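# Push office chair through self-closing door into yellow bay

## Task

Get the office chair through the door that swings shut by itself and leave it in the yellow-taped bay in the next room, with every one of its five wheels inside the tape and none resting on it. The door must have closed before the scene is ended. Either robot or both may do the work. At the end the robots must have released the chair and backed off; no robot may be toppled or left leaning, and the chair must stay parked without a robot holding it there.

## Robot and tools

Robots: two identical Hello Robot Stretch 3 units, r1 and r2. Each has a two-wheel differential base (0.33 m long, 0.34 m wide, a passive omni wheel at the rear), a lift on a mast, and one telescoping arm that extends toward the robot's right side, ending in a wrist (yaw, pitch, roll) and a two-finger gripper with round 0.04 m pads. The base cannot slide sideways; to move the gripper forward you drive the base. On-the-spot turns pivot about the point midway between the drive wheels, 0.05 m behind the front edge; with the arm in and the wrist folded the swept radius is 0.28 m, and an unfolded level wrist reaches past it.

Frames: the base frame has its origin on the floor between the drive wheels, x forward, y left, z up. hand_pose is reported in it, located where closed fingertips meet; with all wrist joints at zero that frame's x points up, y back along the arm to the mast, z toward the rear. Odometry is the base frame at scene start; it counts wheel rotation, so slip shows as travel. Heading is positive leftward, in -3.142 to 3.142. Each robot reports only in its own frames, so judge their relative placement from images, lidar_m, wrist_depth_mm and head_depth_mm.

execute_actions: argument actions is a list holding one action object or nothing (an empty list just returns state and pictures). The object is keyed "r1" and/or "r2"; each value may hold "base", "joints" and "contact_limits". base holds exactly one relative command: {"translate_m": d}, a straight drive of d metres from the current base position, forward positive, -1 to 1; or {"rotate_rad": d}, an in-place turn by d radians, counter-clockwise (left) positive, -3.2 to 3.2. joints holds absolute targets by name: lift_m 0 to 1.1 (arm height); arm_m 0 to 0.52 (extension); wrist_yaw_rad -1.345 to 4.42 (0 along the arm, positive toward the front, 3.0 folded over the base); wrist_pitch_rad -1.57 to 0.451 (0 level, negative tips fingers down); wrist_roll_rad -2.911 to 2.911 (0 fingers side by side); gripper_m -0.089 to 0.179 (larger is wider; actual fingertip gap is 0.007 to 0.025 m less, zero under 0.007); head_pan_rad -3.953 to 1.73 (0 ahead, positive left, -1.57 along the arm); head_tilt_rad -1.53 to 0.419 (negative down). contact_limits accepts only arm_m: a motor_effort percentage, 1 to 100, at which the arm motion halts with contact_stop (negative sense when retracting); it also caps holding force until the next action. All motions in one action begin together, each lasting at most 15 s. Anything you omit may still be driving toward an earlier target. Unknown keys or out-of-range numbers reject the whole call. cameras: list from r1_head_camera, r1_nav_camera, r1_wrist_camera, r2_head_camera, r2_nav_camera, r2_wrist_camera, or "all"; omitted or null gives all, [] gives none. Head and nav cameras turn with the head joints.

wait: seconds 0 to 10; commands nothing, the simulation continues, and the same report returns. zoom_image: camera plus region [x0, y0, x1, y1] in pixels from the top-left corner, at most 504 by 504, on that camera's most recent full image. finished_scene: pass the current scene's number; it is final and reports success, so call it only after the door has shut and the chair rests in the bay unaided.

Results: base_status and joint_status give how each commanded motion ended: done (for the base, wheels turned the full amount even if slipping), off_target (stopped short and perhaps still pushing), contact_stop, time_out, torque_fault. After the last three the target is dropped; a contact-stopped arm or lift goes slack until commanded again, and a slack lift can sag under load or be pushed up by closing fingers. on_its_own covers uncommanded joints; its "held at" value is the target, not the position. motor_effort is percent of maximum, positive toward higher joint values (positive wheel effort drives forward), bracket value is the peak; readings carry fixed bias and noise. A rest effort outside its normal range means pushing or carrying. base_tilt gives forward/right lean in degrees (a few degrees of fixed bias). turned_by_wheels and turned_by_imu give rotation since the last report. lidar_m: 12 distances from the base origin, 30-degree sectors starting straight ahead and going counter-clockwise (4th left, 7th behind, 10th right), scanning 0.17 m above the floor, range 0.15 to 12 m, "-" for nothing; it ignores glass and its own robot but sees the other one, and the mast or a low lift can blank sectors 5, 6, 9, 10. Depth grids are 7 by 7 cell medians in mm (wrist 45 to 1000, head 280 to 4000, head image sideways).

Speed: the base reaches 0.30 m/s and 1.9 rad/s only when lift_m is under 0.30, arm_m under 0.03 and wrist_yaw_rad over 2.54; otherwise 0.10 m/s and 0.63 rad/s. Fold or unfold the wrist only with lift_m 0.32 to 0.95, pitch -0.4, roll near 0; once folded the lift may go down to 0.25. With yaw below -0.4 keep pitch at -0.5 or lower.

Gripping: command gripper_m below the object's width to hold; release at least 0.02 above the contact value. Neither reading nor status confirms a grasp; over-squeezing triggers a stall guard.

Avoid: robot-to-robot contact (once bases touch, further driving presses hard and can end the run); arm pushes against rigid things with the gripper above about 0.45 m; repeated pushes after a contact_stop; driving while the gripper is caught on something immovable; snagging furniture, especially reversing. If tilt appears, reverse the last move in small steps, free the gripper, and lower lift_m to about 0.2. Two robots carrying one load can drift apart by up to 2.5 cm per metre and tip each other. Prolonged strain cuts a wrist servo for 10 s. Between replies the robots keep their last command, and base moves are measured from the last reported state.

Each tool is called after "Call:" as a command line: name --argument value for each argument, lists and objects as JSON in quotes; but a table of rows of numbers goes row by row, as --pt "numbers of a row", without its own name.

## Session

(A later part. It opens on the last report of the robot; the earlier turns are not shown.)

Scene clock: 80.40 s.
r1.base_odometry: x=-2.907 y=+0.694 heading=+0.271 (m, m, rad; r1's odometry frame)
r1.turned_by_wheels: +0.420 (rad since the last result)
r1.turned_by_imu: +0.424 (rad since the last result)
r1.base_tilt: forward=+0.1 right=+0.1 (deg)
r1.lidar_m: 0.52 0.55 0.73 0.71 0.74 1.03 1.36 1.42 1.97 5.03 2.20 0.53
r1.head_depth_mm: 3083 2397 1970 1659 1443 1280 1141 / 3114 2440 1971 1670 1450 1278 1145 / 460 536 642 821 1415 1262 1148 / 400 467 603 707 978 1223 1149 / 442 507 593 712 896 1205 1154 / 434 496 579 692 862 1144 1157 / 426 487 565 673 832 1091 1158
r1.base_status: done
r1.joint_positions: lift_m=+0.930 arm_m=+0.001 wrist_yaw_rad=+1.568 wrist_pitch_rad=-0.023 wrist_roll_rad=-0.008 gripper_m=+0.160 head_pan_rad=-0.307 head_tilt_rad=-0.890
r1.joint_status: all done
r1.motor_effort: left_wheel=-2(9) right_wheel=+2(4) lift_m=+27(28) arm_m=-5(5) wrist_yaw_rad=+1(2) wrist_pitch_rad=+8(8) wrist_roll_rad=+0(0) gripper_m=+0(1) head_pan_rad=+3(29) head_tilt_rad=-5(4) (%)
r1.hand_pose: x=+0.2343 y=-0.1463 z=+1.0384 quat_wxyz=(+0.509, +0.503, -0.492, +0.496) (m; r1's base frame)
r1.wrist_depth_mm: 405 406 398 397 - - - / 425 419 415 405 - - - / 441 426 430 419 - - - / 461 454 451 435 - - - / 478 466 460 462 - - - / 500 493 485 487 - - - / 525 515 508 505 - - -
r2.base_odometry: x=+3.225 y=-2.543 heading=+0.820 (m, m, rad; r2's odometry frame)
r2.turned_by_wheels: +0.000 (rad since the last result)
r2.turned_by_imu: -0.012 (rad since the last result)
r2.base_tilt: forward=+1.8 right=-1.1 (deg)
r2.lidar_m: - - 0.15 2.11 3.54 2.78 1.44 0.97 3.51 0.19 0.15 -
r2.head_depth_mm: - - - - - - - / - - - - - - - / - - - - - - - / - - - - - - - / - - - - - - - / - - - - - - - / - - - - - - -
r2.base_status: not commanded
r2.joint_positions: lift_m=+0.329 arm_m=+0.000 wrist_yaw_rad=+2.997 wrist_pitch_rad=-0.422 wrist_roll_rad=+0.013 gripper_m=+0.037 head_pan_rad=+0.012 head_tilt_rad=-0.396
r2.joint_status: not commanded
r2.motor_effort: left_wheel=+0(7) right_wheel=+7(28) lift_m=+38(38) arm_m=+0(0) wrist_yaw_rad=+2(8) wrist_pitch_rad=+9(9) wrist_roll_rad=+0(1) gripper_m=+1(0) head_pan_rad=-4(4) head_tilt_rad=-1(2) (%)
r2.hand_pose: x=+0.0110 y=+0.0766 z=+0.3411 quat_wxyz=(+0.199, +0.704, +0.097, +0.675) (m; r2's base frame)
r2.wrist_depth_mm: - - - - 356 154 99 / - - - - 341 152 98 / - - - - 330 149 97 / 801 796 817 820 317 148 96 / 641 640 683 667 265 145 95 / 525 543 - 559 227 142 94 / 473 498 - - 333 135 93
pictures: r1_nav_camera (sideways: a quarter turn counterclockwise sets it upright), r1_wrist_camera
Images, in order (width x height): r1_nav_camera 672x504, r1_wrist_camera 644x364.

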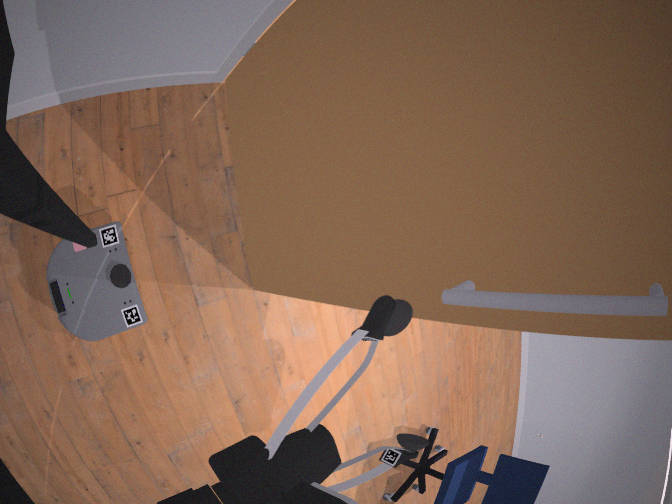

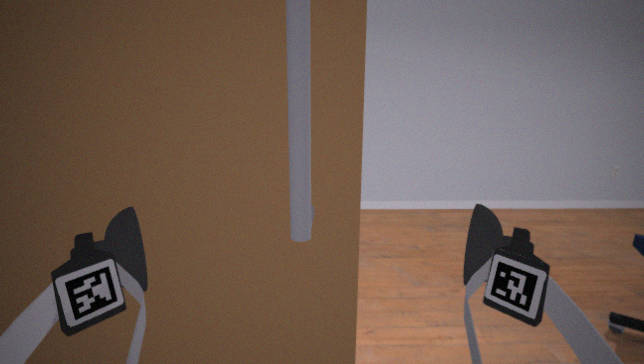

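Call:
execute_actions --actions '[{"r1":{"base":{"translate_m":0.255},"joints":{"wrist_yaw_rad":1.67}},"r2":{"joints":{"lift_m":0.25,"head_pan_rad":-1.2,"head_tilt_rad":-1.0}}}]' --cameras '[]'

Call:
execute_actions --actions '[{"r1":{"joints":{"gripper_m":-0.025}}}]' --cameras '["r1_wrist_camera"]'

Call:
execute_actions --actions '[{"r1":{"base":{"translate_m":-0.04}},"r2":{"base":{"translate_m":-0.2}}}]' --cameras '[]'

Call:
execute_actions --actions '[{"r2":{"base":{"rotate_rad":-1.74}}}]' --cameras '[]'

Call:
execute_actions --actions '[{"r2":{"base":{"translate_m":-1}}}]' --cameras '[]'

Call:
execute_actions --actions '[{"r2":{"base":{"translate_m":-1}}}]' --cameras '[]'

Call:
execute_actions --actions '[{"r2":{"base":{"translate_m":-0.55}}}]' --cameras '[]'

Call:
execute_actions --actions '[{"r2":{"joints":{"wrist_yaw_rad":1.57,"wrist_pitch_rad":0,"arm_m":0.4,"gripper_m":0.17,"lift_m":0.18}}}]' --cameras '["r2_nav_camera","r2_wrist_camera"]'

Scene clock: 84.40 s.
r1.base_odometry: x=-2.661 y=+0.762 heading=+0.271 (m, m, rad; r1's odometry frame)
r1.turned_by_wheels: +0.000 (rad since the last result)
r1.turned_by_imu: +0.000 (rad since the last result)
r1.base_tilt: forward=+0.1 right=+0.0 (deg)
r1.lidar_m: 0.26 0.28 0.41 0.70 0.74 1.02 1.61 1.69 2.35 5.01 2.07 0.27
r1.head_depth_mm: - - 297 - 1365 1301 1124 / - - 301 358 365 659 1127 / - - 298 351 446 621 1014 / - - 293 339 450 592 924 / - - 289 327 434 556 853 / - - - 320 399 529 791 / - - - 311 384 505 735
r1.base_status: done
r1.joint_positions: lift_m=+0.930 arm_m=+0.001 wrist_yaw_rad=+1.668 wrist_pitch_rad=-0.023 wrist_roll_rad=-0.008 gripper_m=+0.160 head_pan_rad=-0.307 head_tilt_rad=-0.890
r1.joint_status: all done
r1.motor_effort: left_wheel=-2(6) right_wheel=+4(5) lift_m=+28(28) arm_m=-5(5) wrist_yaw_rad=+2(4) wrist_pitch_rad=+9(8) wrist_roll_rad=+0(0) gripper_m=+0(1) head_pan_rad=+3(3) head_tilt_rad=-4(4) (%)
r1.hand_pose: x=+0.2331 y=-0.1209 z=+1.0384 quat_wxyz=(+0.483, +0.527, -0.467, +0.520) (m; r1's base frame)
r1.wrist_depth_mm: 182 175 169 95 155 154 - / 190 183 176 98 161 159 - / 198 191 183 101 167 - - / 206 199 191 106 175 - - / 215 206 197 110 180 - - / - 215 205 115 188 - - / 238 226 214 120 197 - -
r2.base_odometry: x=+3.225 y=-2.543 heading=+0.820 (m, m, rad; r2's odometry frame)
r2.turned_by_wheels: +0.000 (rad since the last result)
r2.turned_by_imu: +0.000 (rad since the last result)
r2.base_tilt: forward=+1.8 right=-1.0 (deg)
r2.lidar_m: - - 0.15 2.11 3.56 2.78 1.45 0.97 3.50 0.19 0.15 -
r2.head_depth_mm: 307 400 1748 1585 1401 1268 1153 / - - 384 1486 1404 1250 1154 / - - - 376 766 1248 1175 / - - - - 367 706 - / - - - - - 352 617 / - - - - - - 346 / - - - - - - -
r2.base_status: not commanded
r2.joint_positions: lift_m=+0.251 arm_m=+0.000 wrist_yaw_rad=+2.998 wrist_pitch_rad=-0.422 wrist_roll_rad=+0.013 gripper_m=+0.037 head_pan_rad=-1.193 head_tilt_rad=-0.987
r2.joint_status: all done
r2.motor_effort: left_wheel=+0(0) right_wheel=+12(11) lift_m=+10(33) arm_m=+0(0) wrist_yaw_rad=+1(1) wrist_pitch_rad=+9(9) wrist_roll_rad=+0(0) gripper_m=+0(0) head_pan_rad=-4(55) head_tilt_rad=-4(25) (%)
r2.hand_pose: x=+0.0109 y=+0.0766 z=+0.2625 quat_wxyz=(+0.198, +0.704, +0.097, +0.675) (m; r2's base frame)
r2.wrist_depth_mm: - - - - 349 155 99 / - - - - 338 152 97 / 864 863 907 908 328 150 96 / 666 643 673 667 316 147 95 / 532 535 569 558 263 144 94 / 464 - - - 225 141 94 / - - - - 332 135 92
pictures: none
No camera images: the call's "cameras" was empty. Leave "cameras" out to get every camera's image.

Scene clock: 86.83 s.
r1.base_odometry: x=-2.661 y=+0.762 heading=+0.271 (m, m, rad; r1's odometry frame)
r1.turned_by_wheels: +0.000 (rad since the last result)
r1.turned_by_imu: +0.000 (rad since the last result)
r1.base_tilt: forward=+0.1 right=+0.0 (deg)
r1.lidar_m: 0.26 0.28 0.41 0.70 0.74 1.02 1.61 1.68 2.34 5.04 2.07 0.27
r1.head_depth_mm: - - 297 - 1366 1292 1140 / - - 302 346 362 676 1130 / - - 298 340 449 621 1016 / - - 294 341 431 589 930 / - - 289 331 415 558 854 / - - - 321 400 531 792 / - - - 311 386 506 739
r1.base_status: not commanded
r1.joint_positions: lift_m=+0.930 arm_m=+0.001 wrist_yaw_rad=+1.603 wrist_pitch_rad=-0.029 wrist_roll_rad=-0.008 gripper_m=-0.024 head_pan_rad=-0.307 head_tilt_rad=-0.890
r1.joint_status: all done
r1.on_its_own: wrist_yaw_rad is held at +1.596, not at your +1.670, by its stall guard, which is not easing now
r1.motor_effort: left_wheel=+0(14) right_wheel=+6(18) lift_m=+28(28) arm_m=-5(5) wrist_yaw_rad=-5(48) wrist_pitch_rad=+10(11) wrist_roll_rad=+0(0) gripper_m=-22(100) head_pan_rad=+2(3) head_tilt_rad=-5(4) (%)
r1.hand_pose: x=+0.2339 y=-0.1374 z=+1.0368 quat_wxyz=(+0.502, +0.513, -0.482, +0.503) (m; r1's base frame)
r1.wrist_depth_mm: 170 168 164 95 158 - - / 179 175 171 98 164 - - / 187 181 178 102 170 - - / 193 189 184 106 177 - - / 202 197 193 110 183 - - / 209 205 - 114 193 - - / 220 217 210 121 202 - -
r2.base_odometry: x=+3.225 y=-2.543 heading=+0.819 (m, m, rad; r2's odometry frame)
r2.turned_by_wheels: +0.000 (rad since the last result)
r2.turned_by_imu: +0.000 (rad since the last result)
r2.base_tilt: forward=+1.8 right=-1.1 (deg)
r2.lidar_m: - - 0.15 2.11 3.55 2.79 1.45 0.97 3.51 0.19 0.15 -
r2.head_depth_mm: 308 401 1765 1576 1397 1264 1156 / - - 384 1482 1406 1252 1157 / - - - 375 767 1249 1166 / - - - - 366 702 - / - - - - - 352 614 / - - - - - - 350 / - - - - - - -
r2.base_status: not commanded
r2.joint_positions: lift_m=+0.251 arm_m=+0.000 wrist_yaw_rad=+2.998 wrist_pitch_rad=-0.422 wrist_roll_rad=+0.013 gripper_m=+0.037 head_pan_rad=-1.193 head_tilt_rad=-0.987
r2.joint_status: not commanded
r2.motor_effort: left_wheel=+0(0) right_wheel=+16(26) lift_m=+11(11) arm_m=+0(0) wrist_yaw_rad=+1(1) wrist_pitch_rad=+9(9) wrist_roll_rad=+0(1) gripper_m=-1(2) head_pan_rad=-4(4) head_tilt_rad=-4(3) (%)
r2.hand_pose: x=+0.0109 y=+0.0766 z=+0.2625 quat_wxyz=(+0.198, +0.704, +0.097, +0.675) (m; r2's base frame)
r2.wrist_depth_mm: - - - - 349 154 98 / - - - - 339 151 97 / 854 852 882 895 327 149 96 / 657 657 672 693 313 146 95 / 532 529 565 566 262 143 94 / 462 - - - 225 141 93 / - - - - 329 134 92
pictures: r1_wrist_camera
Images, in order (width x height): r1_wrist_camera 644x364.

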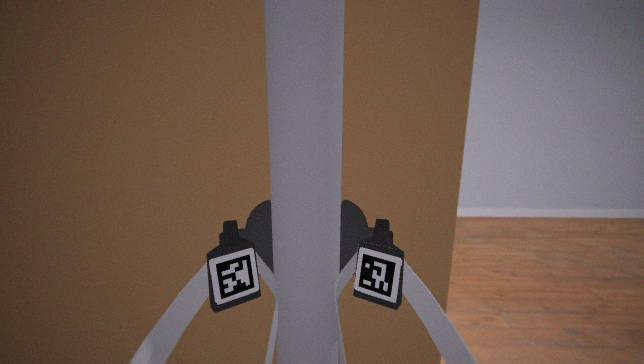

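Scene clock: 89.30 s.
r1.base_odometry: x=-2.700 y=+0.752 heading=+0.271 (m, m, rad; r1's odometry frame)
r1.turned_by_wheels: +0.000 (rad since the last result)
r1.turned_by_imu: +0.000 (rad since the last result)
r1.base_tilt: forward=+0.1 right=+0.1 (deg)
r1.lidar_m: 0.28 0.30 0.46 0.70 0.74 1.02 1.57 1.64 2.28 5.04 2.09 0.28
r1.head_depth_mm: - - - 360 1383 1293 1144 / - - 311 347 360 722 1142 / - - 305 359 472 653 1065 / - - 302 361 456 624 987 / - - 298 351 442 596 923 / - - 294 343 428 573 862 / - - 292 335 416 549 812
r1.base_status: done
r1.joint_positions: lift_m=+0.930 arm_m=+0.000 wrist_yaw_rad=+1.612 wrist_pitch_rad=-0.026 wrist_roll_rad=-0.008 gripper_m=-0.021 head_pan_rad=-0.307 head_tilt_rad=-0.890
r1.joint_status: not commanded
r1.on_its_own: wrist_yaw_rad is held at +1.596, not at your +1.670, by its stall guard, which is not easing now; wrist_yaw_rad is at rest, and its effort (-14) is outside its rest range (-12 to +12)
r1.motor_effort: left_wheel=+2(11) right_wheel=-4(12) lift_m=+28(28) arm_m=-3(5) wrist_yaw_rad=-14(14) wrist_pitch_rad=+9(11) wrist_roll_rad=+0(0) gripper_m=-18(22) head_pan_rad=+3(3) head_tilt_rad=-4(5) (%)
r1.hand_pose: x=+0.2339 y=-0.1349 z=+1.0376 quat_wxyz=(+0.498, +0.515, -0.480, +0.506) (m; r1's base frame)
r1.wrist_depth_mm: 189 182 178 105 167 - - / 196 190 183 108 172 - - / 205 198 191 113 177 - - / 212 206 198 117 184 - - / 222 214 207 120 193 - - / 234 224 216 126 199 - - / 245 236 226 183 212 - -
r2.base_odometry: x=+3.088 y=-2.689 heading=+0.819 (m, m, rad; r2's odometry frame)
r2.turned_by_wheels: +0.000 (rad since the last result)
r2.turned_by_imu: +0.000 (rad since the last result)
r2.base_tilt: forward=+1.9 right=-1.1 (deg)
r2.lidar_m: 0.29 0.33 0.53 2.09 3.29 2.58 1.39 0.79 3.49 3.42 0.35 0.29
r2.head_depth_mm: 2489 2090 1800 1580 1403 1276 1146 / 2478 2083 1785 1565 1381 1259 1167 / 2453 2063 1773 1565 1387 1250 1179 / 2289 1959 1721 1523 1379 1247 - / 450 526 631 784 1041 1227 1131 / 394 450 523 630 785 1040 1126 / 351 394 450 524 627 783 1045
r2.base_status: done
r2.joint_positions: lift_m=+0.251 arm_m=+0.000 wrist_yaw_rad=+2.998 wrist_pitch_rad=-0.422 wrist_roll_rad=+0.013 gripper_m=+0.037 head_pan_rad=-1.194 head_tilt_rad=-0.988
r2.joint_status: not commanded
r2.motor_effort: left_wheel=+1(11) right_wheel=+1(6) lift_m=+11(11) arm_m=+0(0) wrist_yaw_rad=+1(2) wrist_pitch_rad=+9(9) wrist_roll_rad=+1(1) gripper_m=+0(0) head_pan_rad=-4(4) head_tilt_rad=-4(4) (%)
r2.hand_pose: x=+0.0108 y=+0.0767 z=+0.2625 quat_wxyz=(+0.198, +0.704, +0.097, +0.675) (m; r2's base frame)
r2.wrist_depth_mm: - - - - - - 388 / - - - - - - 384 / 863 888 879 904 904 865 377 / 650 654 672 674 701 635 369 / 533 537 569 569 573 525 361 / 465 - - - 466 461 353 / - - - - 388 404 353
pictures: none
No camera images: the call's "cameras" was empty. Leave "cameras" out to get every camera's image.

Scene clock: 91.60 s.
r1.base_odometry: x=-2.700 y=+0.752 heading=+0.271 (m, m, rad; r1's odometry frame)
r1.turned_by_wheels: +0.000 (rad since the last result)
r1.turned_by_imu: +0.000 (rad since the last result)
r1.base_tilt: forward=+0.1 right=+0.1 (deg)
r1.lidar_m: 0.28 0.30 0.45 0.70 0.74 1.02 1.57 1.65 2.29 5.02 2.09 0.28
r1.head_depth_mm: - - - 360 1382 1290 1137 / - - 311 347 360 724 1145 / - - 305 359 472 652 1065 / - - 302 361 456 623 984 / - - 298 352 442 597 921 / - - 295 343 429 573 864 / - - 292 334 415 550 813
r1.base_status: not commanded
r1.joint_positions: lift_m=+0.930 arm_m=+0.000 wrist_yaw_rad=+1.612 wrist_pitch_rad=-0.026 wrist_roll_rad=-0.008 gripper_m=-0.021 head_pan_rad=-0.307 head_tilt_rad=-0.890
r1.joint_status: not commanded
r1.on_its_own: wrist_yaw_rad is held at +1.596, not at your +1.670, by its stall guard, which is not easing now; wrist_yaw_rad is at rest, and its effort (-13) is outside its rest range (-12 to +12)
r1.motor_effort: left_wheel=+2(2) right_wheel=-4(4) lift_m=+28(28) arm_m=-2(3) wrist_yaw_rad=-13(13) wrist_pitch_rad=+9(9) wrist_roll_rad=+0(0) gripper_m=-18(18) head_pan_rad=+2(3) head_tilt_rad=-4(6) (%)
r1.hand_pose: x=+0.2339 y=-0.1349 z=+1.0376 quat_wxyz=(+0.498, +0.515, -0.480, +0.506) (m; r1's base frame)
r1.wrist_depth_mm: 187 183 177 105 167 - - / 195 189 183 109 171 - - / 204 198 190 113 177 - - / 213 206 197 118 185 - - / 225 217 206 121 193 - - / 234 224 217 126 198 - - / 245 236 227 183 210 - -
r2.base_odometry: x=+3.088 y=-2.689 heading=-0.920 (m, m, rad; r2's odometry frame)
r2.turned_by_wheels: -1.740 (rad since the last result)
r2.turned_by_imu: -1.706 (rad since the last result)
r2.base_tilt: forward=+1.8 right=-1.1 (deg)
r2.lidar_m: 3.42 0.40 0.30 0.29 0.31 0.43 2.08 3.82 2.69 2.46 0.79 0.82
r2.head_depth_mm: 2369 2119 1798 1571 1407 1265 1155 / 2393 2079 1785 1578 1387 1252 1163 / 2352 2068 1773 1549 1382 1255 1172 / 1761 1959 1764 1546 1380 1250 - / 1301 1507 1681 1532 1378 1232 1132 / 1032 1163 1316 1448 1365 1232 1124 / 857 933 1054 1285 1357 1225 1120
r2.base_status: done
r2.joint_positions: lift_m=+0.251 arm_m=+0.000 wrist_yaw_rad=+2.998 wrist_pitch_rad=-0.422 wrist_roll_rad=+0.013 gripper_m=+0.037 head_pan_rad=-1.194 head_tilt_rad=-0.988
r2.joint_status: not commanded
r2.motor_effort: left_wheel=+2(13) right_wheel=-1(7) lift_m=+11(11) arm_m=+0(0) wrist_yaw_rad=+1(1) wrist_pitch_rad=+9(9) wrist_roll_rad=+1(1) gripper_m=-1(0) head_pan_rad=-4(4) head_tilt_rad=-5(4) (%)
r2.hand_pose: x=+0.0108 y=+0.0766 z=+0.2625 quat_wxyz=(+0.198, +0.704, +0.097, +0.675) (m; r2's base frame)
r2.wrist_depth_mm: 289 - 297 302 309 314 318 / 314 - 326 331 337 345 349 / 344 346 358 365 370 380 393 / 384 388 392 407 413 424 428 / 423 433 438 451 463 477 524 / 454 - - - 461 460 470 / - - - - 389 399 400
pictures: none
No camera images: the call's "cameras" was empty. Leave "cameras" out to get every camera's image.

Scene clock: 96.53 s.
r1.base_odometry: x=-2.700 y=+0.752 heading=+0.271 (m, m, rad; r1's odometry frame)
r1.turned_by_wheels: +0.000 (rad since the last result)
r1.turned_by_imu: -0.001 (rad since the last result)
r1.base_tilt: forward=+0.0 right=+0.0 (deg)
r1.lidar_m: 0.28 0.30 0.46 0.70 0.73 1.02 1.57 1.64 2.28 5.03 0.92 0.28
r1.head_depth_mm: - - - 360 1379 1291 1146 / - - 310 346 360 723 1145 / - - 304 359 473 652 1064 / - - 302 361 456 623 988 / - - 298 352 442 596 922 / - - 295 343 429 572 862 / - - 293 334 416 549 817
r1.base_status: not commanded
r1.joint_positions: lift_m=+0.930 arm_m=+0.000 wrist_yaw_rad=+1.612 wrist_pitch_rad=-0.026 wrist_roll_rad=-0.008 gripper_m=-0.021 head_pan_rad=-0.307 head_tilt_rad=-0.890
r1.joint_status: not commanded
r1.on_its_own: wrist_yaw_rad is held at +1.596, not at your +1.670, by its stall guard, which is not easing now
r1.motor_effort: left_wheel=+2(2) right_wheel=-4(3) lift_m=+28(28) arm_m=-3(3) wrist_yaw_rad=-12(13) wrist_pitch_rad=+10(9) wrist_roll_rad=+0(0) gripper_m=-19(18) head_pan_rad=+2(3) head_tilt_rad=-5(4) (%)
r1.hand_pose: x=+0.2339 y=-0.1349 z=+1.0376 quat_wxyz=(+0.498, +0.515, -0.480, +0.506) (m; r1's base frame)
r1.wrist_depth_mm: 189 182 176 105 166 - - / 196 190 182 109 172 - - / 204 196 191 114 177 - - / 214 205 198 118 184 - - / 223 215 206 121 194 - - / 232 224 217 126 199 - - / 245 235 227 185 212 - -
r2.base_odometry: x=+2.483 y=-1.893 heading=-0.920 (m, m, rad; r2's odometry frame)
r2.turned_by_wheels: +0.000 (rad since the last result)
r2.turned_by_imu: +0.000 (rad since the last result)
r2.base_tilt: forward=+1.8 right=-1.1 (deg)
r2.lidar_m: 1.12 0.64 2.01 2.16 2.22 2.92 4.34 1.14 2.74 2.61 2.26 1.64
r2.head_depth_mm: 2378 2091 1805 1571 1402 1266 1147 / 2399 2080 1785 1558 1399 1254 1155 / 2449 2055 1777 1562 1390 1259 1174 / 2416 2030 1759 1547 1376 1246 - / 2407 2020 1752 1535 1368 1230 1132 / 2377 2005 1734 1523 1366 1232 1123 / 2327 1989 1723 1515 1348 1220 1115
r2.base_status: done
r2.joint_positions: lift_m=+0.251 arm_m=+0.000 wrist_yaw_rad=+2.998 wrist_pitch_rad=-0.422 wrist_roll_rad=+0.013 gripper_m=+0.037 head_pan_rad=-1.194 head_tilt_rad=-0.988
r2.joint_status: not commanded
r2.motor_effort: left_wheel=+2(6) right_wheel=-1(7) lift_m=+11(11) arm_m=+0(0) wrist_yaw_rad=+1(1) wrist_pitch_rad=+9(9) wrist_roll_rad=+1(1) gripper_m=-1(0) head_pan_rad=-4(4) head_tilt_rad=-5(5) (%)
r2.hand_pose: x=+0.0107 y=+0.0766 z=+0.2625 quat_wxyz=(+0.198, +0.704, +0.097, +0.675) (m; r2's base frame)
r2.wrist_depth_mm: - - - - - - - / - - - - - - 810 / 872 858 893 903 908 815 762 / 662 664 675 690 690 685 709 / 534 540 559 569 577 571 543 / 465 - - - 462 461 470 / - - - - 386 398 400
pictures: none
No camera images: the call's "cameras" was empty. Leave "cameras" out to get every camera's image.

Scene clock: 101.47 s.
r1.base_odometry: x=-2.700 y=+0.752 heading=+0.271 (m, m, rad; r1's odometry frame)
r1.turned_by_wheels: +0.000 (rad since the last result)
r1.turned_by_imu: -0.001 (rad since the last result)
r1.base_tilt: forward=+0.2 right=+0.1 (deg)
r1.lidar_m: 0.28 0.30 0.45 0.70 0.73 1.02 1.57 1.64 2.29 1.82 1.82 0.28
r1.head_depth_mm: - - - 360 1383 1289 1145 / - - 311 346 360 725 1141 / - - 305 359 473 653 1060 / - - 302 360 456 623 985 / - - 298 352 443 597 921 / - - 295 343 428 571 866 / - - 292 334 415 549 814
r1.base_status: not commanded
r1.joint_positions: lift_m=+0.930 arm_m=+0.000 wrist_yaw_rad=+1.612 wrist_pitch_rad=-0.026 wrist_roll_rad=-0.008 gripper_m=-0.021 head_pan_rad=-0.307 head_tilt_rad=-0.890
r1.joint_status: not commanded
r1.on_its_own: wrist_yaw_rad is held at +1.596, not at your +1.670, by its stall guard, which is not easing now; wrist_yaw_rad is at rest, and its effort (-13) is outside its rest range (-12 to +12)
r1.motor_effort: left_wheel=+2(2) right_wheel=-4(4) lift_m=+28(28) arm_m=-3(3) wrist_yaw_rad=-13(14) wrist_pitch_rad=+9(9) wrist_roll_rad=+0(0) gripper_m=-19(18) head_pan_rad=+2(2) head_tilt_rad=-5(5) (%)
r1.hand_pose: x=+0.2339 y=-0.1349 z=+1.0376 quat_wxyz=(+0.498, +0.515, -0.480, +0.506) (m; r1's base frame)
r1.wrist_depth_mm: 190 183 177 105 165 - - / 196 189 183 109 172 - - / 204 197 191 114 178 - - / 213 206 198 117 184 - - / 223 214 206 121 193 - - / 234 226 216 125 200 - - / 247 236 227 182 211 - -
r2.base_odometry: x=+1.877 y=-1.098 heading=-0.920 (m, m, rad; r2's odometry frame)
r2.turned_by_wheels: +0.000 (rad since the last result)
r2.turned_by_imu: +0.000 (rad since the last result)
r2.base_tilt: forward=+1.8 right=-1.1 (deg)
r2.lidar_m: 1.59 1.83 2.22 2.11 2.15 2.83 3.33 3.41 2.81 0.49 2.73 2.64
r2.head_depth_mm: 698 783 890 974 884 807 1151 / 2413 1931 1079 987 880 791 1104 / 2454 2054 1769 981 874 813 1130 / 2431 2040 1773 970 865 1213 - / 2407 2012 1749 1542 906 1201 1137 / 2379 1997 1732 1521 1361 1232 1121 / 2338 2004 1723 1512 1354 1224 1118
r2.base_status: done
r2.joint_positions: lift_m=+0.251 arm_m=+0.000 wrist_yaw_rad=+2.998 wrist_pitch_rad=-0.422 wrist_roll_rad=+0.013 gripper_m=+0.037 head_pan_rad=-1.194 head_tilt_rad=-0.988
r2.joint_status: not commanded
r2.motor_effort: left_wheel=+2(8) right_wheel=-1(8) lift_m=+11(11) arm_m=+0(0) wrist_yaw_rad=+1(1) wrist_pitch_rad=+9(9) wrist_roll_rad=+0(0) gripper_m=+0(0) head_pan_rad=-4(4) head_tilt_rad=-4(5) (%)
r2.hand_pose: x=+0.0107 y=+0.0766 z=+0.2625 quat_wxyz=(+0.198, +0.704, +0.097, +0.675) (m; r2's base frame)
r2.wrist_depth_mm: - - - - - - - / - - - - - - - / 857 841 883 889 880 925 919 / 655 663 660 665 701 693 719 / 528 533 557 573 571 555 556 / 458 - - - 461 462 470 / - - - - 390 402 402
pictures: none
No camera images: the call's "cameras" was empty. Leave "cameras" out to get every camera's image.

Scene clock: 104.93 s.
r1.base_odometry: x=-2.700 y=+0.752 heading=+0.271 (m, m, rad; r1's odometry frame)
r1.turned_by_wheels: +0.000 (rad since the last result)
r1.turned_by_imu: +0.000 (rad since the last result)
r1.base_tilt: forward=+0.1 right=+0.1 (deg)
r1.lidar_m: 0.28 0.30 0.45 0.70 0.73 1.02 1.57 1.64 2.29 2.33 2.09 0.28
r1.head_depth_mm: - - - 360 1380 1289 1142 / - - 311 347 360 723 1143 / - - 304 359 472 652 1058 / - - 302 360 456 623 987 / - - 298 351 443 595 921 / - - 294 343 428 572 865 / - - 292 334 416 549 814
r1.base_status: not commanded
r1.joint_positions: lift_m=+0.930 arm_m=+0.000 wrist_yaw_rad=+1.612 wrist_pitch_rad=-0.026 wrist_roll_rad=-0.008 gripper_m=-0.021 head_pan_rad=-0.307 head_tilt_rad=-0.890
r1.joint_status: not commanded
r1.on_its_own: wrist_yaw_rad is held at +1.596, not at your +1.670, by its stall guard, which is not easing now; wrist_yaw_rad is at rest, and its effort (-13) is outside its rest range (-12 to +12)
r1.motor_effort: left_wheel=+2(2) right_wheel=-4(4) lift_m=+28(28) arm_m=-3(3) wrist_yaw_rad=-13(13) wrist_pitch_rad=+9(9) wrist_roll_rad=+0(0) gripper_m=-18(18) head_pan_rad=+2(3) head_tilt_rad=-5(5) (%)
r1.hand_pose: x=+0.2339 y=-0.1349 z=+1.0376 quat_wxyz=(+0.498, +0.515, -0.480, +0.506) (m; r1's base frame)
r1.wrist_depth_mm: 189 184 176 105 165 - - / 196 189 183 108 171 - - / 204 198 192 113 178 - - / 212 206 198 118 185 - - / 223 215 207 121 192 - - / 234 228 217 125 200 - - / 245 238 227 184 212 - -
r2.base_odometry: x=+1.544 y=-0.660 heading=-0.920 (m, m, rad; r2's odometry frame)
r2.turned_by_wheels: +0.000 (rad since the last result)
r2.turned_by_imu: +0.000 (rad since the last result)
r2.base_tilt: forward=+2.0 right=-0.9 (deg)
r2.lidar_m: 2.14 2.35 2.19 2.07 2.12 2.78 2.78 2.84 2.86 2.69 0.70 0.71
r2.head_depth_mm: 2429 2105 1803 1581 1402 1265 1153 / 2451 2085 1783 1571 1394 1258 1160 / 2472 2061 1779 1558 1384 1258 1172 / 655 792 1699 1522 1376 1248 - / 654 773 1036 998 1324 1238 1136 / 734 894 1050 961 1315 1238 1127 / 840 1171 1083 952 893 1186 1120
r2.base_status: done
r2.joint_positions: lift_m=+0.251 arm_m=+0.000 wrist_yaw_rad=+2.998 wrist_pitch_rad=-0.422 wrist_roll_rad=+0.013 gripper_m=+0.037 head_pan_rad=-1.194 head_tilt_rad=-0.988
r2.joint_status: not commanded
r2.motor_effort: left_wheel=+1(8) right_wheel=-2(8) lift_m=+11(11) arm_m=+0(0) wrist_yaw_rad=+1(1) wrist_pitch_rad=+9(9) wrist_roll_rad=+1(0) gripper_m=-1(0) head_pan_rad=-4(4) head_tilt_rad=-5(4) (%)
r2.hand_pose: x=+0.0107 y=+0.0766 z=+0.2625 quat_wxyz=(+0.198, +0.704, +0.097, +0.675) (m; r2's base frame)
r2.wrist_depth_mm: - - - - - - - / - - - - - - - / 844 861 881 891 907 928 943 / 644 673 660 666 689 693 698 / 547 536 560 567 574 557 561 / 459 - - - 463 468 464 / - - - - 382 403 399
pictures: none
No camera images: the call's "cameras" was empty. Leave "cameras" out to get every camera's image.

Scene clock: 109.07 s.
r1.base_odometry: x=-2.700 y=+0.752 heading=+0.271 (m, m, rad; r1's odometry frame)
r1.turned_by_wheels: +0.000 (rad since the last result)
r1.turned_by_imu: +0.000 (rad since the last result)
r1.base_tilt: forward=+0.2 right=-0.1 (deg)
r1.lidar_m: 0.28 0.30 0.45 0.70 0.74 1.02 1.57 1.64 2.29 2.34 2.09 0.28
r1.head_depth_mm: - - - 360 1383 1285 1144 / - - 311 347 360 722 1140 / - - 305 359 472 653 1065 / - - 302 360 456 622 986 / - - 298 351 442 596 923 / - - 295 342 429 572 865 / - - 292 334 416 549 814
r1.base_status: not commanded
r1.joint_positions: lift_m=+0.930 arm_m=+0.000 wrist_yaw_rad=+1.612 wrist_pitch_rad=-0.026 wrist_roll_rad=-0.008 gripper_m=-0.021 head_pan_rad=-0.307 head_tilt_rad=-0.890
r1.joint_status: not commanded
r1.on_its_own: wrist_yaw_rad is held at +1.596, not at your +1.670, by its stall guard, which is not easing now; wrist_yaw_rad is at rest, and its effort (-14) is outside its rest range (-12 to +12)
r1.motor_effort: left_wheel=+2(2) right_wheel=-4(4) lift_m=+27(28) arm_m=-3(3) wrist_yaw_rad=-14(13) wrist_pitch_rad=+10(10) wrist_roll_rad=+0(0) gripper_m=-18(18) head_pan_rad=+3(3) head_tilt_rad=-4(5) (%)
r1.hand_pose: x=+0.2339 y=-0.1349 z=+1.0376 quat_wxyz=(+0.498, +0.515, -0.480, +0.506) (m; r1's base frame)
r1.wrist_depth_mm: 189 183 176 105 166 - - / 197 190 183 108 172 - - / 205 199 190 113 179 - - / 212 205 198 118 185 - - / 222 216 208 121 192 - - / 234 226 217 125 200 - - / 246 236 225 184 213 - -
r2.base_odometry: x=+1.544 y=-0.660 heading=-0.920 (m, m, rad; r2's odometry frame)
r2.turned_by_wheels: +0.000 (rad since the last result)
r2.turned_by_imu: +0.000 (rad since the last result)
r2.base_tilt: forward=+1.9 right=-1.1 (deg)
r2.lidar_m: 2.14 2.36 2.19 2.07 2.12 2.79 2.78 2.85 2.85 2.70 0.71 0.71
r2.head_depth_mm: 2417 2087 1800 1586 1407 1263 1156 / 2477 2075 1797 1564 1371 1264 1144 / 2450 2054 1766 1553 1366 1248 1168 / 655 789 1688 1518 1361 1245 1166 / 655 773 1033 1004 1331 1241 1129 / 732 891 1051 962 1327 1233 1118 / 839 1170 1081 951 894 1190 1121
r2.base_status: not commanded
r2.joint_positions: lift_m=+0.181 arm_m=+0.400 wrist_yaw_rad=+1.571 wrist_pitch_rad=-0.026 wrist_roll_rad=+0.013 gripper_m=+0.170 head_pan_rad=-1.194 head_tilt_rad=-0.988
r2.joint_status: all done
r2.motor_effort: left_wheel=+1(2) right_wheel=-1(1) lift_m=+11(11) arm_m=+5(5) wrist_yaw_rad=-1(5) wrist_pitch_rad=+11(10) wrist_roll_rad=+1(0) gripper_m=+0(85) head_pan_rad=-3(4) head_tilt_rad=-3(5) (%)
r2.hand_pose: x=+0.2342 y=-0.5447 z=+0.2886 quat_wxyz=(+0.504, +0.510, -0.496, +0.490) (m; r2's base frame)
r2.wrist_depth_mm: 255 237 226 219 210 204 - / - - 382 343 436 - - / - - - - - - - / - - - - - - - / 901 - 865 579 - - - / 656 651 467 447 684 696 738 / 374 432 484 445 433 391 578
pictures: r2_nav_camera (sideways: a quarter turn counterclockwise sets it upright), r2_wrist_camera
Images, in order (width x height): r2_nav_camera 672x504, r2_wrist_camera 644x364.

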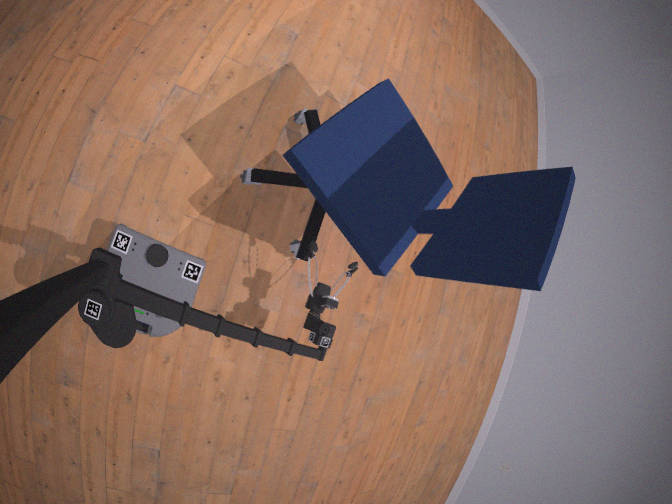

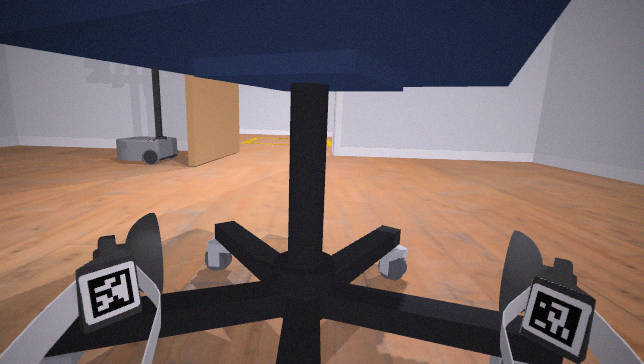

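Legs well oriented; column at about (0.52,-0.52).

Call:
execute_actions --actions '[{"r2":{"base":{"translate_m":0.33},"joints":{"arm_m":0.372,"head_pan_rad":-0.2}}}]' --cameras '[]'

Call:
execute_actions --actions '[{"r2":{"joints":{"gripper_m":0}}}]' --cameras '["r2_wrist_camera"]'

Call:
execute_actions --actions '[{"r2":{"base":{"translate_m":1},"joints":{"arm_m":0.11}}}]' --cameras '["r2_nav_camera"]'

Call:
execute_actions --actions '[{"r2":{"base":{"translate_m":1},"joints":{"wrist_yaw_rad":1.6}}}]' --cameras '["r2_nav_camera","r2_wrist_camera"]'

Scene clock: 113.83 s.
r1.base_odometry: x=-2.700 y=+0.752 heading=+0.271 (m, m, rad; r1's odometry frame)
r1.turned_by_wheels: +0.000 (rad since the last result)
r1.turned_by_imu: -0.001 (rad since the last result)
r1.base_tilt: forward=+0.2 right=+0.1 (deg)
r1.lidar_m: 0.28 0.30 0.46 0.70 0.73 1.02 1.57 1.64 2.28 2.02 2.08 0.28
r1.head_depth_mm: - - - 360 1381 1287 1140 / - - 311 347 360 726 1146 / - - 305 359 472 652 1062 / - - 302 360 456 623 987 / - - 298 352 442 596 921 / - - 295 343 428 572 865 / - - 292 334 415 550 813
r1.base_status: not commanded
r1.joint_positions: lift_m=+0.930 arm_m=+0.000 wrist_yaw_rad=+1.612 wrist_pitch_rad=-0.026 wrist_roll_rad=-0.008 gripper_m=-0.021 head_pan_rad=-0.307 head_tilt_rad=-0.890
r1.joint_status: not commanded
r1.on_its_own: wrist_yaw_rad is held at +1.596, not at your +1.670, by its stall guard, which is not easing now
r1.motor_effort: left_wheel=+2(2) right_wheel=-4(4) lift_m=+28(28) arm_m=-3(3) wrist_yaw_rad=-12(14) wrist_pitch_rad=+9(10) wrist_roll_rad=+0(0) gripper_m=-19(17) head_pan_rad=+3(2) head_tilt_rad=-4(4) (%)
r1.hand_pose: x=+0.2339 y=-0.1349 z=+1.0376 quat_wxyz=(+0.498, +0.515, -0.480, +0.506) (m; r1's base frame)
r1.wrist_depth_mm: 188 183 176 105 166 - - / 196 191 183 108 172 - - / 204 199 190 113 178 - - / 213 207 200 117 185 - - / 225 215 206 120 193 - - / 234 224 215 126 200 - - / 246 237 225 183 211 - -
r2.base_odometry: x=+1.744 y=-0.923 heading=-0.920 (m, m, rad; r2's odometry frame)
r2.turned_by_wheels: +0.000 (rad since the last result)
r2.turned_by_imu: +0.000 (rad since the last result)
r2.base_tilt: forward=+1.8 right=-1.1 (deg)
r2.lidar_m: 1.80 2.04 2.21 2.09 2.13 2.81 3.11 3.16 2.83 2.68 0.52 2.87
r2.head_depth_mm: 2510 2090 1812 1575 883 796 735 / 2492 2068 1793 1567 1222 815 754 / 2468 2055 1774 1553 1396 1261 1142 / 2422 2037 1762 1555 1383 1251 1136 / 2404 2014 1744 1532 1368 1236 1127 / 2375 2006 1730 1523 1365 1235 1128 / 2333 1996 1722 1513 1356 1221 1121
r2.base_status: done
r2.joint_positions: lift_m=+0.181 arm_m=+0.372 wrist_yaw_rad=+1.571 wrist_pitch_rad=-0.026 wrist_roll_rad=+0.013 gripper_m=+0.170 head_pan_rad=-0.207 head_tilt_rad=-0.988
r2.joint_status: all done
r2.motor_effort: left_wheel=+2(7) right_wheel=-2(3) lift_m=+11(11) arm_m=-5(6) wrist_yaw_rad=-1(0) wrist_pitch_rad=+11(11) wrist_roll_rad=+1(0) gripper_m=+0(1) head_pan_rad=+4(53) head_tilt_rad=-5(5) (%)
r2.hand_pose: x=+0.2342 y=-0.5173 z=+0.2886 quat_wxyz=(+0.504, +0.510, -0.496, +0.490) (m; r2's base frame)
r2.wrist_depth_mm: - 237 137 77 93 136 131 / - - - 79 - - - / - - - 82 - - - / - - - 84 - - - / 924 - 870 87 908 - - / 643 662 639 90 653 696 732 / 476 384 474 94 386 510 562
pictures: none
No camera images: the call's "cameras" was empty. Leave "cameras" out to get every camera's image.

Scene clock: 116.03 s.
r1.base_odometry: x=-2.700 y=+0.752 heading=+0.271 (m, m, rad; r1's odometry frame)
r1.turned_by_wheels: +0.000 (rad since the last result)
r1.turned_by_imu: +0.000 (rad since the last result)
r1.base_tilt: forward=+0.2 right=+0.0 (deg)
r1.lidar_m: 0.28 0.30 0.45 0.70 0.73 1.02 1.57 1.64 2.29 2.02 2.09 0.28
r1.head_depth_mm: - - - 360 1375 1286 1141 / - - 311 346 360 725 1144 / - - 304 359 472 651 1063 / - - 302 360 456 621 986 / - - 298 351 442 596 919 / - - 295 343 428 573 863 / - - 292 334 415 550 813
r1.base_status: not commanded
r1.joint_positions: lift_m=+0.930 arm_m=+0.000 wrist_yaw_rad=+1.612 wrist_pitch_rad=-0.026 wrist_roll_rad=-0.008 gripper_m=-0.021 head_pan_rad=-0.307 head_tilt_rad=-0.890
r1.joint_status: not commanded
r1.on_its_own: wrist_yaw_rad is held at +1.596, not at your +1.670, by its stall guard, which is not easing now; wrist_yaw_rad is at rest, and its effort (-13) is outside its rest range (-12 to +12)
r1.motor_effort: left_wheel=+2(2) right_wheel=-4(4) lift_m=+28(28) arm_m=-3(2) wrist_yaw_rad=-13(13) wrist_pitch_rad=+9(10) wrist_roll_rad=+0(0) gripper_m=-18(17) head_pan_rad=+3(3) head_tilt_rad=-5(4) (%)
r1.hand_pose: x=+0.2339 y=-0.1349 z=+1.0376 quat_wxyz=(+0.498, +0.515, -0.480, +0.506) (m; r1's base frame)
r1.wrist_depth_mm: 188 183 176 105 166 - - / 195 190 184 109 171 - - / 203 197 191 114 178 - - / 213 206 197 118 184 - - / 224 216 208 121 192 - - / 232 226 217 125 200 - - / 246 237 226 183 212 - -
r2.base_odometry: x=+1.744 y=-0.923 heading=-0.920 (m, m, rad; r2's odometry frame)
r2.turned_by_wheels: +0.000 (rad since the last result)
r2.turned_by_imu: +0.000 (rad since the last result)
r2.base_tilt: forward=+1.9 right=-1.1 (deg)
r2.lidar_m: 1.81 2.04 2.21 2.09 2.14 2.80 3.10 3.18 2.83 2.68 0.52 2.88
r2.head_depth_mm: 2501 2093 1786 1567 883 797 735 / 2457 2107 1783 1575 1221 814 753 / 2442 2058 1770 1557 1383 1257 1143 / 2430 2059 1765 1554 1382 1244 1133 / 2419 2019 1752 1538 1374 1238 1130 / 2397 2009 1735 1532 1362 1233 1121 / 2331 1986 1713 1509 1347 1225 1118
r2.base_status: not commanded
r2.joint_positions: lift_m=+0.181 arm_m=+0.372 wrist_yaw_rad=+1.581 wrist_pitch_rad=-0.026 wrist_roll_rad=+0.013 gripper_m=+0.002 head_pan_rad=-0.207 head_tilt_rad=-0.988
r2.joint_status: all done
r2.motor_effort: left_wheel=+2(2) right_wheel=-1(2) lift_m=+11(11) arm_m=-2(4) wrist_yaw_rad=-9(10) wrist_pitch_rad=+11(11) wrist_roll_rad=+0(1) gripper_m=-35(100) head_pan_rad=+4(4) head_tilt_rad=-3(4) (%)
r2.hand_pose: x=+0.2341 y=-0.5147 z=+0.2886 quat_wxyz=(+0.501, +0.512, -0.494, +0.493) (m; r2's base frame)
r2.wrist_depth_mm: - 237 137 77 84 136 132 / - - - 79 89 - - / - - - 81 - - - / - - - 84 - - - / 916 949 912 87 100 - - / 645 664 - 90 95 716 720 / 493 478 489 94 343 525 539
pictures: r2_wrist_camera
Images, in order (width x height): r2_wrist_camera 644x364.

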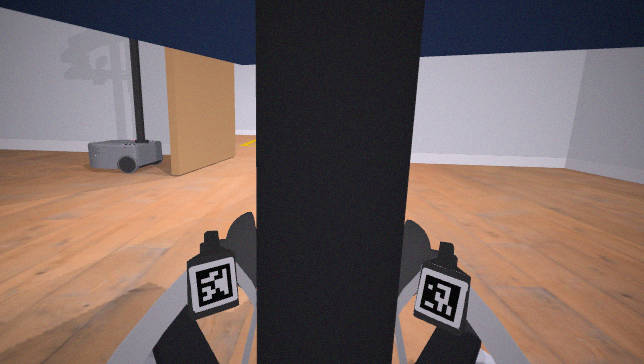

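Scene clock: 127.17 s.
r1.base_odometry: x=-2.700 y=+0.752 heading=+0.271 (m, m, rad; r1's odometry frame)
r1.turned_by_wheels: +0.000 (rad since the last result)
r1.turned_by_imu: -0.001 (rad since the last result)
r1.base_tilt: forward=+0.1 right=+0.0 (deg)
r1.lidar_m: 0.28 0.30 0.45 0.70 0.74 1.02 1.57 1.65 2.28 5.04 1.11 0.28
r1.head_depth_mm: - - - 360 1368 1286 1144 / - - 311 347 360 723 1142 / - - 305 359 472 653 1061 / - - 302 361 457 622 983 / - - 299 351 442 596 923 / - - 294 343 429 572 863 / - - 292 334 415 549 811
r1.base_status: not commanded
r1.joint_positions: lift_m=+0.930 arm_m=+0.000 wrist_yaw_rad=+1.612 wrist_pitch_rad=-0.026 wrist_roll_rad=-0.008 gripper_m=-0.021 head_pan_rad=-0.307 head_tilt_rad=-0.890
r1.joint_status: not commanded
r1.on_its_own: wrist_yaw_rad is held at +1.596, not at your +1.670, by its stall guard, which is not easing now; wrist_yaw_rad is at rest, and its effort (-14) is outside its rest range (-12 to +12)
r1.motor_effort: left_wheel=+2(2) right_wheel=-3(4) lift_m=+28(28) arm_m=-2(3) wrist_yaw_rad=-14(12) wrist_pitch_rad=+10(9) wrist_roll_rad=+0(0) gripper_m=-18(17) head_pan_rad=+2(2) head_tilt_rad=-5(5) (%)
r1.hand_pose: x=+0.2339 y=-0.1349 z=+1.0376 quat_wxyz=(+0.498, +0.515, -0.480, +0.506) (m; r1's base frame)
r1.wrist_depth_mm: 188 182 176 105 165 - - / 197 189 183 109 172 - - / 204 197 190 113 178 - - / 213 207 197 117 183 - 935 / 223 216 209 121 194 - 931 / 234 224 217 125 199 - 968 / 246 237 225 185 212 949 923
r2.base_odometry: x=+2.350 y=-1.718 heading=-0.920 (m, m, rad; r2's odometry frame)
r2.turned_by_wheels: +0.000 (rad since the last result)
r2.turned_by_imu: +0.001 (rad since the last result)
r2.base_tilt: forward=+1.8 right=-1.1 (deg)
r2.lidar_m: 1.17 0.84 2.28 2.15 2.21 2.89 4.11 3.95 2.76 2.61 0.27 0.27
r2.head_depth_mm: 1909 2097 1802 1576 881 796 724 / 1864 2062 1779 1557 877 792 722 / 1832 2017 1759 1569 871 787 718 / 2456 2042 1760 1547 869 782 716 / 2408 2007 1746 1526 890 780 712 / 2395 2009 1723 1527 1368 1229 706 / 2346 1987 1706 1518 1357 1219 1122
r2.base_status: done
r2.joint_positions: lift_m=+0.181 arm_m=+0.110 wrist_yaw_rad=+1.780 wrist_pitch_rad=-0.030 wrist_roll_rad=+0.013 gripper_m=+0.015 head_pan_rad=-0.207 head_tilt_rad=-0.988
r2.joint_status: all done
r2.on_its_own: wrist_yaw_rad is held at +1.785, not at your +1.570, by its stall guard, which is not easing now; gripper_m is held at +0.014, not at your +0.000, by its stall guard, which is not easing now
r2.motor_effort: left_wheel=-3(15) right_wheel=+3(33) lift_m=+11(12) arm_m=+2(16) wrist_yaw_rad=+3(54) wrist_pitch_rad=+12(12) wrist_roll_rad=+0(0) gripper_m=-20(38) head_pan_rad=+4(5) head_tilt_rad=-4(4) (%)
r2.hand_pose: x=+0.2285 y=-0.2018 z=+0.2877 quat_wxyz=(+0.451, +0.559, -0.439, +0.539) (m; r2's base frame)
r2.wrist_depth_mm: - 240 155 96 116 137 132 / - - - 99 315 - - / - - 982 102 - - - / - 972 - 105 - - - / 926 863 879 109 960 - - / 630 640 - 113 126 706 736 / 488 499 409 117 501 532 540
pictures: r2_nav_camera (sideways: a quarter turn counterclockwise sets it upright)
Images, in order (width x height): r2_nav_camera 672x504.

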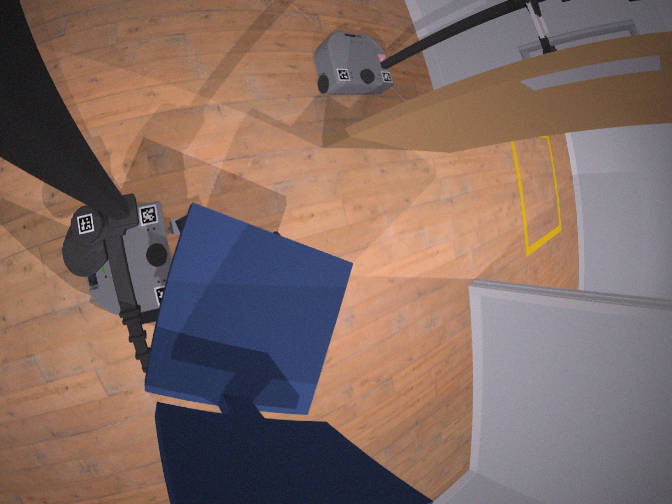

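Scene clock: 138.57 s.
r1.base_odometry: x=-2.700 y=+0.752 heading=+0.271 (m, m, rad; r1's odometry frame)
r1.turned_by_wheels: +0.000 (rad since the last result)
r1.turned_by_imu: -0.001 (rad since the last result)
r1.base_tilt: forward=+0.1 right=+0.1 (deg)
r1.lidar_m: 0.28 0.30 0.45 0.70 0.74 1.02 1.57 1.64 2.29 5.05 4.38 0.28
r1.head_depth_mm: - - - 360 1381 1288 1142 / - - 311 347 360 723 1141 / - - 305 359 472 651 1063 / - - 302 361 457 623 985 / - - 298 351 442 597 923 / - - 294 343 428 572 864 / - - 292 335 416 549 813
r1.base_status: not commanded
r1.joint_positions: lift_m=+0.930 arm_m=+0.000 wrist_yaw_rad=+1.612 wrist_pitch_rad=-0.026 wrist_roll_rad=-0.008 gripper_m=-0.021 head_pan_rad=-0.307 head_tilt_rad=-0.890
r1.joint_status: not commanded
r1.on_its_own: wrist_yaw_rad is held at +1.596, not at your +1.670, by its stall guard, which is not easing now; wrist_yaw_rad is at rest, and its effort (-13) is outside its rest range (-12 to +12)
r1.motor_effort: left_wheel=+2(2) right_wheel=-4(4) lift_m=+28(28) arm_m=-3(3) wrist_yaw_rad=-13(12) wrist_pitch_rad=+9(9) wrist_roll_rad=+0(0) gripper_m=-18(19) head_pan_rad=+2(3) head_tilt_rad=-5(4) (%)
r1.hand_pose: x=+0.2339 y=-0.1349 z=+1.0376 quat_wxyz=(+0.498, +0.515, -0.480, +0.506) (m; r1's base frame)
r1.wrist_depth_mm: 188 182 176 105 166 - - / 195 190 182 109 172 - - / 205 197 189 113 180 - - / 213 205 198 118 184 - - / 223 217 207 121 191 - - / 233 224 218 126 199 - - / 244 238 226 184 210 - -
r2.base_odometry: x=+2.955 y=-2.514 heading=-0.921 (m, m, rad; r2's odometry frame)
r2.turned_by_wheels: +0.000 (rad since the last result)
r2.turned_by_imu: +0.000 (rad since the last result)
r2.base_tilt: forward=+1.8 right=-1.1 (deg)
r2.lidar_m: 3.65 0.42 0.32 0.31 0.32 2.96 5.11 3.90 2.70 2.55 0.34 0.95
r2.head_depth_mm: 2524 1166 1208 1481 885 796 723 / 2446 2072 1787 1418 878 793 722 / 2445 2060 1770 1547 870 788 719 / 2422 2033 1762 1548 1361 782 743 / 2419 2017 1747 1536 1365 780 1100 / 2388 2012 1734 1514 1361 1231 1124 / 2352 1998 1707 1518 1354 1224 1124
r2.base_status: done
r2.joint_positions: lift_m=+0.181 arm_m=+0.110 wrist_yaw_rad=+1.328 wrist_pitch_rad=-0.030 wrist_roll_rad=+0.013 gripper_m=+0.015 head_pan_rad=-0.207 head_tilt_rad=-0.988
r2.joint_status: wrist_yaw_rad off_target (ended at +1.328, target +1.600)
r2.on_its_own: wrist_yaw_rad is held at +1.323, not at your +1.600, by its stall guard, which is not easing now; gripper_m is held at +0.014, not at your +0.000, by its stall guard, which is not easing now
r2.motor_effort: left_wheel=-2(16) right_wheel=+7(21) lift_m=+12(11) arm_m=-1(8) wrist_yaw_rad=-4(72) wrist_pitch_rad=+12(12) wrist_roll_rad=+1(1) gripper_m=-20(28) head_pan_rad=+4(4) head_tilt_rad=-4(4) (%)
r2.hand_pose: x=+0.2265 y=-0.3166 z=+0.2877 quat_wxyz=(+0.560, +0.447, -0.554, +0.425) (m; r2's base frame)
r2.wrist_depth_mm: - 241 155 96 111 137 132 / - - - 98 314 772 845 / - - - 102 720 796 919 / - - - 105 764 843 920 / 905 896 - 108 776 863 966 / 637 649 - 113 120 701 724 / 496 500 387 117 505 488 541
pictures: r2_nav_camera (sideways: a quarter turn counterclockwise sets it upright), r2_wrist_camera
Images, in order (width x height): r2_nav_camera 672x504, r2_wrist_camera 644x364.

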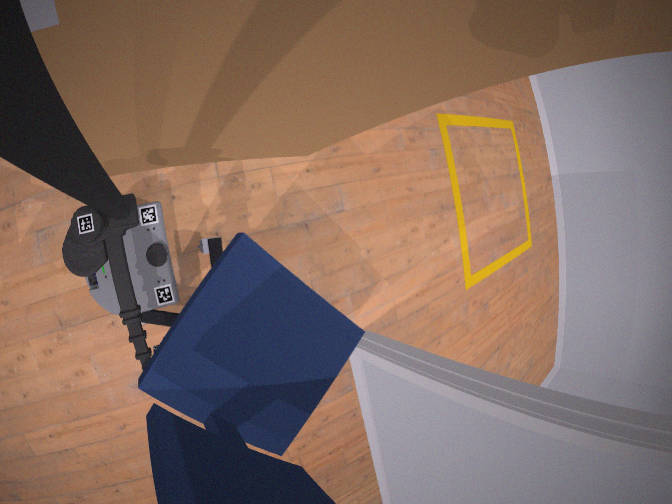

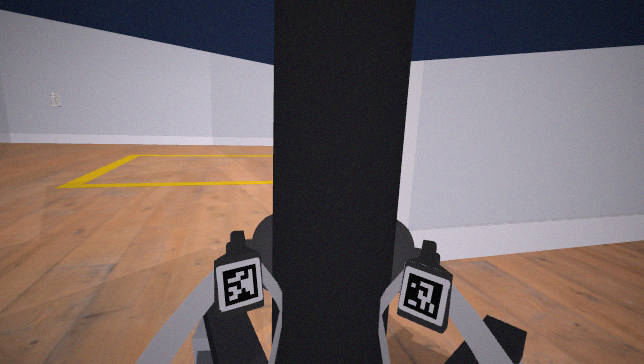

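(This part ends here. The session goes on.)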